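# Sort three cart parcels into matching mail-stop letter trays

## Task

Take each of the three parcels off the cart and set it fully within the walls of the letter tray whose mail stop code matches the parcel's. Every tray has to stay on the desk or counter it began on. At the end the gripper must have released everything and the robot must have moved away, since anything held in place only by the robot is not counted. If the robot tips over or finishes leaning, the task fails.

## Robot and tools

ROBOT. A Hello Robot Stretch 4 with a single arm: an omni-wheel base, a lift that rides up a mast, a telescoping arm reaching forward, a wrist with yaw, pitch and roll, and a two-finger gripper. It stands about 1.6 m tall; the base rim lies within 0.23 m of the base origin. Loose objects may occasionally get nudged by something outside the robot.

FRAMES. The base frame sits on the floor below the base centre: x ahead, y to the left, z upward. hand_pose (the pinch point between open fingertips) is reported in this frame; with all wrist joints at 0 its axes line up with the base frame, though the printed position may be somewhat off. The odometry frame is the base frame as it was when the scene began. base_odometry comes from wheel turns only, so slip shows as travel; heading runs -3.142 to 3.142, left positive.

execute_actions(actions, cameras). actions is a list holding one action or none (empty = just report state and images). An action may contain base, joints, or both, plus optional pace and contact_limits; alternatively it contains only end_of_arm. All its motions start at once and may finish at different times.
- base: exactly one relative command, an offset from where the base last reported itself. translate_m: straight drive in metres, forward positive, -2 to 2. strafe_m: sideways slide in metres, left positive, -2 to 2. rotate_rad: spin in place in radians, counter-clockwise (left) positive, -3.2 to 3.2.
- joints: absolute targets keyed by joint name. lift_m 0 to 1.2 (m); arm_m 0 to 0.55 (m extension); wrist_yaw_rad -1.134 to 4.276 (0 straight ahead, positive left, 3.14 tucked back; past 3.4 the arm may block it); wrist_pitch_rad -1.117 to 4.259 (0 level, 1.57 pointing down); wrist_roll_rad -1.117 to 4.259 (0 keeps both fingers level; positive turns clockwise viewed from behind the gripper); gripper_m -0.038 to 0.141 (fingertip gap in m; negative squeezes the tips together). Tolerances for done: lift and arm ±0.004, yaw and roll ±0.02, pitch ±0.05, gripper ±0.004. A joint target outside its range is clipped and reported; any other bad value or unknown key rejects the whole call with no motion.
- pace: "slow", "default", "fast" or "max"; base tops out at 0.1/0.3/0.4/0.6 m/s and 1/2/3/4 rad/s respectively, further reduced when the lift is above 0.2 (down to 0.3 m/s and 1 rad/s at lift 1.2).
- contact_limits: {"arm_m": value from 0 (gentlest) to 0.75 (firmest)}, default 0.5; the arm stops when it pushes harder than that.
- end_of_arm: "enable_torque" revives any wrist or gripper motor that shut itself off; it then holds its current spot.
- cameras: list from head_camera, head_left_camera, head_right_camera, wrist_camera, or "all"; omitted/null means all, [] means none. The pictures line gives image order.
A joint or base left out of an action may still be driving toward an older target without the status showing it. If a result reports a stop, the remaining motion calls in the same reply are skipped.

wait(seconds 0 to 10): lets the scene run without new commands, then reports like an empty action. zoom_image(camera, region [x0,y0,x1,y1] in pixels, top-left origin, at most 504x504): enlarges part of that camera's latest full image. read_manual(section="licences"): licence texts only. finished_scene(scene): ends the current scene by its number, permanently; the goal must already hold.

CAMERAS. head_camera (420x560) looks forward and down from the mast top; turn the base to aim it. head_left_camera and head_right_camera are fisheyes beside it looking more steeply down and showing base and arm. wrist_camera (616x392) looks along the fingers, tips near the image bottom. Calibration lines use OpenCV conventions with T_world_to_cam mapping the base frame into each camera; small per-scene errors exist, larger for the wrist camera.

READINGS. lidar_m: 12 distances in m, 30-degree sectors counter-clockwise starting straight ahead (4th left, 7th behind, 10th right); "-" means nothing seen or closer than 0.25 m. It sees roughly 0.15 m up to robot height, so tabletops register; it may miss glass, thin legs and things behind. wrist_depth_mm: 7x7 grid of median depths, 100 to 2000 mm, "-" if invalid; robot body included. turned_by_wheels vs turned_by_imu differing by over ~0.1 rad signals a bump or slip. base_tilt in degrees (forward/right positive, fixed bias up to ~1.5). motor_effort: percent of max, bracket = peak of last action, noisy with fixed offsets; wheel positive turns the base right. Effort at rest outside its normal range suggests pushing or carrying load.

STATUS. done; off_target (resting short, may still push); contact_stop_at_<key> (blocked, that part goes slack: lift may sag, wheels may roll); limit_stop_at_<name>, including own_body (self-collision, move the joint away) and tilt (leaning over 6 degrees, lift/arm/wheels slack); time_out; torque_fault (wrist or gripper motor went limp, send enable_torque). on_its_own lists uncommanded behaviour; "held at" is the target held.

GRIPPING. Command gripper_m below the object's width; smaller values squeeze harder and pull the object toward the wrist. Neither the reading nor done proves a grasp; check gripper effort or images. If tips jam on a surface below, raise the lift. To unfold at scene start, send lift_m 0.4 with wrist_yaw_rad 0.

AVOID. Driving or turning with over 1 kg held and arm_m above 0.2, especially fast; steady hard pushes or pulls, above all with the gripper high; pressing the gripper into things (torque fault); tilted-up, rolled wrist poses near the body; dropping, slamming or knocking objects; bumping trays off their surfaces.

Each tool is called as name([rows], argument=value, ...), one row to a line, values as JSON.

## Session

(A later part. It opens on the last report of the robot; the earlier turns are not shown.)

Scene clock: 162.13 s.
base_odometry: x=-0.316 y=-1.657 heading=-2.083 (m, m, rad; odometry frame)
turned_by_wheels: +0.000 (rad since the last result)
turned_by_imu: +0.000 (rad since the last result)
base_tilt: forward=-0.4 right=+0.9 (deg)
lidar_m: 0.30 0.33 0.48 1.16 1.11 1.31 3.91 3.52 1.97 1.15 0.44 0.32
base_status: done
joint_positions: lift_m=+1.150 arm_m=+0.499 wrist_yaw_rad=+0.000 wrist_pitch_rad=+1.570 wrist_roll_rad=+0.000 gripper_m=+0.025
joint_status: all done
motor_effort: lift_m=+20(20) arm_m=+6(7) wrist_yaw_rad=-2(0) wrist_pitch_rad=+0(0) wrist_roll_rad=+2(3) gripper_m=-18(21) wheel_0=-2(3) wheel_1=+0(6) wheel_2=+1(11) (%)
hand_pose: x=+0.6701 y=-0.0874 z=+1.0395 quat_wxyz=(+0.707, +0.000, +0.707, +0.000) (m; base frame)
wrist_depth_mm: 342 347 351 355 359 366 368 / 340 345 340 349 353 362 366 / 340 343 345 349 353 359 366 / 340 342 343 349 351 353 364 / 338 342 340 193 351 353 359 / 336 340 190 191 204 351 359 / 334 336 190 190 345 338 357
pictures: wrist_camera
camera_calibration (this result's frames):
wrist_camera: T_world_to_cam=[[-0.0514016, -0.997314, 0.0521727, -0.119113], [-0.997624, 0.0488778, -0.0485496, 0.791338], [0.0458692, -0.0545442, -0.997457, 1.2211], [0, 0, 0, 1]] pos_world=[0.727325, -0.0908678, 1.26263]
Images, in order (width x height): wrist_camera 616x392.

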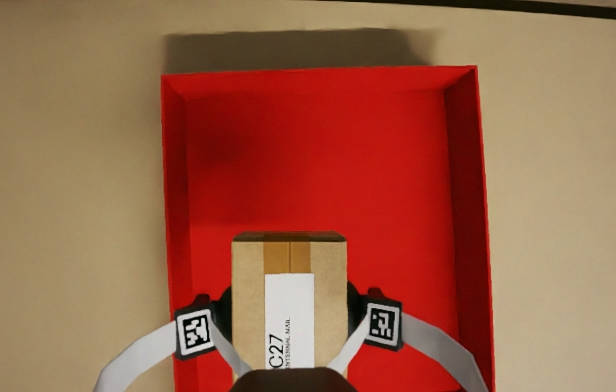

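execute_actions([
  {"joints": {"lift_m": 1.052}, "pace": "default"},
], cameras=[])

execute_actions([
  {"joints": {"gripper_m": 0.095}, "pace": "default"},
], cameras=[])

execute_actions([
  {"joints": {"lift_m": 1.17}, "pace": "fast"},
], cameras=["wrist_camera"])

execute_actions([
  {"base": {"translate_m": -0.4}, "joints": {"arm_m": 0.0}, "pace": "fast"},
], cameras=["head_camera"])

Scene clock: 164.20 s.
base_odometry: x=-0.316 y=-1.657 heading=-2.083 (m, m, rad; odometry frame)
turned_by_wheels: +0.000 (rad since the last result)
turned_by_imu: +0.000 (rad since the last result)
base_tilt: forward=-0.4 right=+0.8 (deg)
lidar_m: 0.31 0.33 0.49 1.14 1.10 1.31 3.92 3.51 1.96 1.13 0.43 0.33
base_status: not commanded
joint_positions: lift_m=+1.052 arm_m=+0.499 wrist_yaw_rad=+0.000 wrist_pitch_rad=+1.570 wrist_roll_rad=+0.000 gripper_m=+0.025
joint_status: all done
motor_effort: lift_m=+15(19) arm_m=+6(6) wrist_yaw_rad=+0(1) wrist_pitch_rad=+0(1) wrist_roll_rad=+1(2) gripper_m=-19(20) wheel_0=-2(2) wheel_1=+0(0) wheel_2=+0(1) (%)
hand_pose: x=+0.6701 y=-0.0874 z=+0.9419 quat_wxyz=(+0.707, +0.000, +0.707, +0.000) (m; base frame)
wrist_depth_mm: 247 208 212 218 223 231 212 / 246 245 250 253 256 258 220 / 246 241 249 252 255 257 218 / 245 236 247 251 254 256 220 / 243 232 245 193 252 255 223 / 241 225 191 191 203 255 224 / 241 190 190 190 250 253 225
pictures: none
No camera images: the call's "cameras" was empty. Leave "cameras" out to get every camera's image.

Scene clock: 165.70 s.
base_odometry: x=-0.316 y=-1.657 heading=-2.083 (m, m, rad; odometry frame)
turned_by_wheels: +0.000 (rad since the last result)
turned_by_imu: +0.000 (rad since the last result)
base_tilt: forward=-0.4 right=+0.9 (deg)
lidar_m: 0.30 0.34 0.48 1.15 1.07 1.31 3.92 3.50 1.97 1.12 0.42 0.33
base_status: not commanded
joint_positions: lift_m=+1.052 arm_m=+0.499 wrist_yaw_rad=+0.000 wrist_pitch_rad=+1.570 wrist_roll_rad=+0.000 gripper_m=+0.095
joint_status: all done
motor_effort: lift_m=+15(15) arm_m=+6(6) wrist_yaw_rad=-1(0) wrist_pitch_rad=-1(2) wrist_roll_rad=+1(1) gripper_m=+2(19) wheel_0=-2(1) wheel_1=+0(0) wheel_2=+1(0) (%)
hand_pose: x=+0.6700 y=-0.0874 z=+0.9419 quat_wxyz=(+0.707, +0.000, +0.707, +0.000) (m; base frame)
wrist_depth_mm: 248 207 213 218 223 231 212 / 247 245 250 254 256 258 220 / 246 242 249 252 255 257 218 / 245 237 248 251 254 256 220 / 244 232 246 200 253 256 222 / 243 207 206 200 212 254 224 / 241 198 244 198 250 254 224
pictures: none
No camera images: the call's "cameras" was empty. Leave "cameras" out to get every camera's image.

Scene clock: 166.97 s.
base_odometry: x=-0.316 y=-1.657 heading=-2.083 (m, m, rad; odometry frame)
turned_by_wheels: +0.000 (rad since the last result)
turned_by_imu: +0.000 (rad since the last result)
base_tilt: forward=-0.3 right=+1.0 (deg)
lidar_m: 0.30 0.33 0.48 1.16 1.11 1.29 3.90 3.48 1.98 1.10 0.45 0.33
base_status: not commanded
joint_positions: lift_m=+1.170 arm_m=+0.499 wrist_yaw_rad=+0.000 wrist_pitch_rad=+1.570 wrist_roll_rad=+0.000 gripper_m=+0.095
joint_status: all done
motor_effort: lift_m=+20(21) arm_m=+6(6) wrist_yaw_rad=-2(1) wrist_pitch_rad=+0(0) wrist_roll_rad=+1(1) gripper_m=-2(1) wheel_0=-2(2) wheel_1=+0(0) wheel_2=+1(1) (%)
hand_pose: x=+0.6700 y=-0.0874 z=+1.0595 quat_wxyz=(+0.707, +0.000, +0.707, +0.000) (m; base frame)
wrist_depth_mm: 362 366 373 375 382 384 389 / 364 366 368 373 375 382 387 / 359 364 364 370 375 384 387 / 357 362 362 368 373 379 384 / 355 362 362 317 373 379 382 / 355 357 359 315 212 377 382 / 353 355 329 362 366 377 379
pictures: wrist_camera
camera_calibration (this result's frames):
wrist_camera: T_world_to_cam=[[-0.0514983, -0.997309, 0.052187, -0.120109], [-0.997632, 0.0489889, -0.0482734, 0.791951], [0.0455869, -0.0545494, -0.99747, 1.24124], [0, 0, 0, 1]] pos_world=[0.727306, -0.0908743, 1.2826]
Images, in order (width x height): wrist_camera 616x392.

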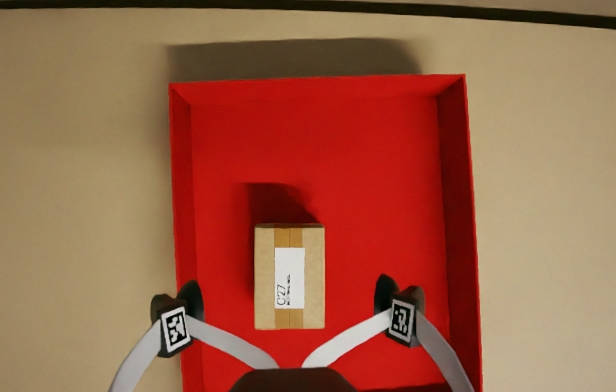

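Scene clock: 169.73 s.
base_odometry: x=-0.120 y=-1.308 heading=-2.083 (m, m, rad; odometry frame)
turned_by_wheels: +0.000 (rad since the last result)
turned_by_imu: +0.000 (rad since the last result)
base_tilt: forward=-0.5 right=+1.1 (deg)
lidar_m: 0.71 0.76 1.20 0.97 0.91 1.33 3.46 2.86 2.07 1.90 1.00 0.72
base_status: done
joint_positions: lift_m=+1.170 arm_m=+0.001 wrist_yaw_rad=+0.000 wrist_pitch_rad=+1.570 wrist_roll_rad=+0.000 gripper_m=+0.095
joint_status: all done
motor_effort: lift_m=+19(20) arm_m=-6(7) wrist_yaw_rad=+0(3) wrist_pitch_rad=-1(1) wrist_roll_rad=+2(1) gripper_m=-2(2) wheel_0=+0(5) wheel_1=+0(6) wheel_2=+1(7) (%)
hand_pose: x=+0.1721 y=-0.0874 z=+1.0596 quat_wxyz=(+0.707, +0.000, +0.707, +0.000) (m; base frame)
wrist_depth_mm: 1229 1255 1060 1078 1060 1078 1060 / 1229 1281 1308 1281 1281 1336 1336 / 1255 1255 1255 1308 1281 1308 1336 / 1229 1255 1255 1255 1281 1308 1308 / 1229 1229 1060 1060 1281 1308 1308 / 1205 1205 1060 1042 212 1281 1308 / 1205 1205 1229 691 1255 1308 1308
pictures: head_camera
Images, in order (width x height): head_camera 420x560.

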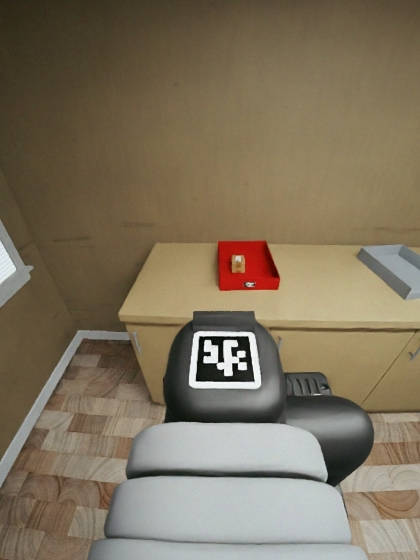

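finished_scene(scene=1)

The scene is finished: the task was done.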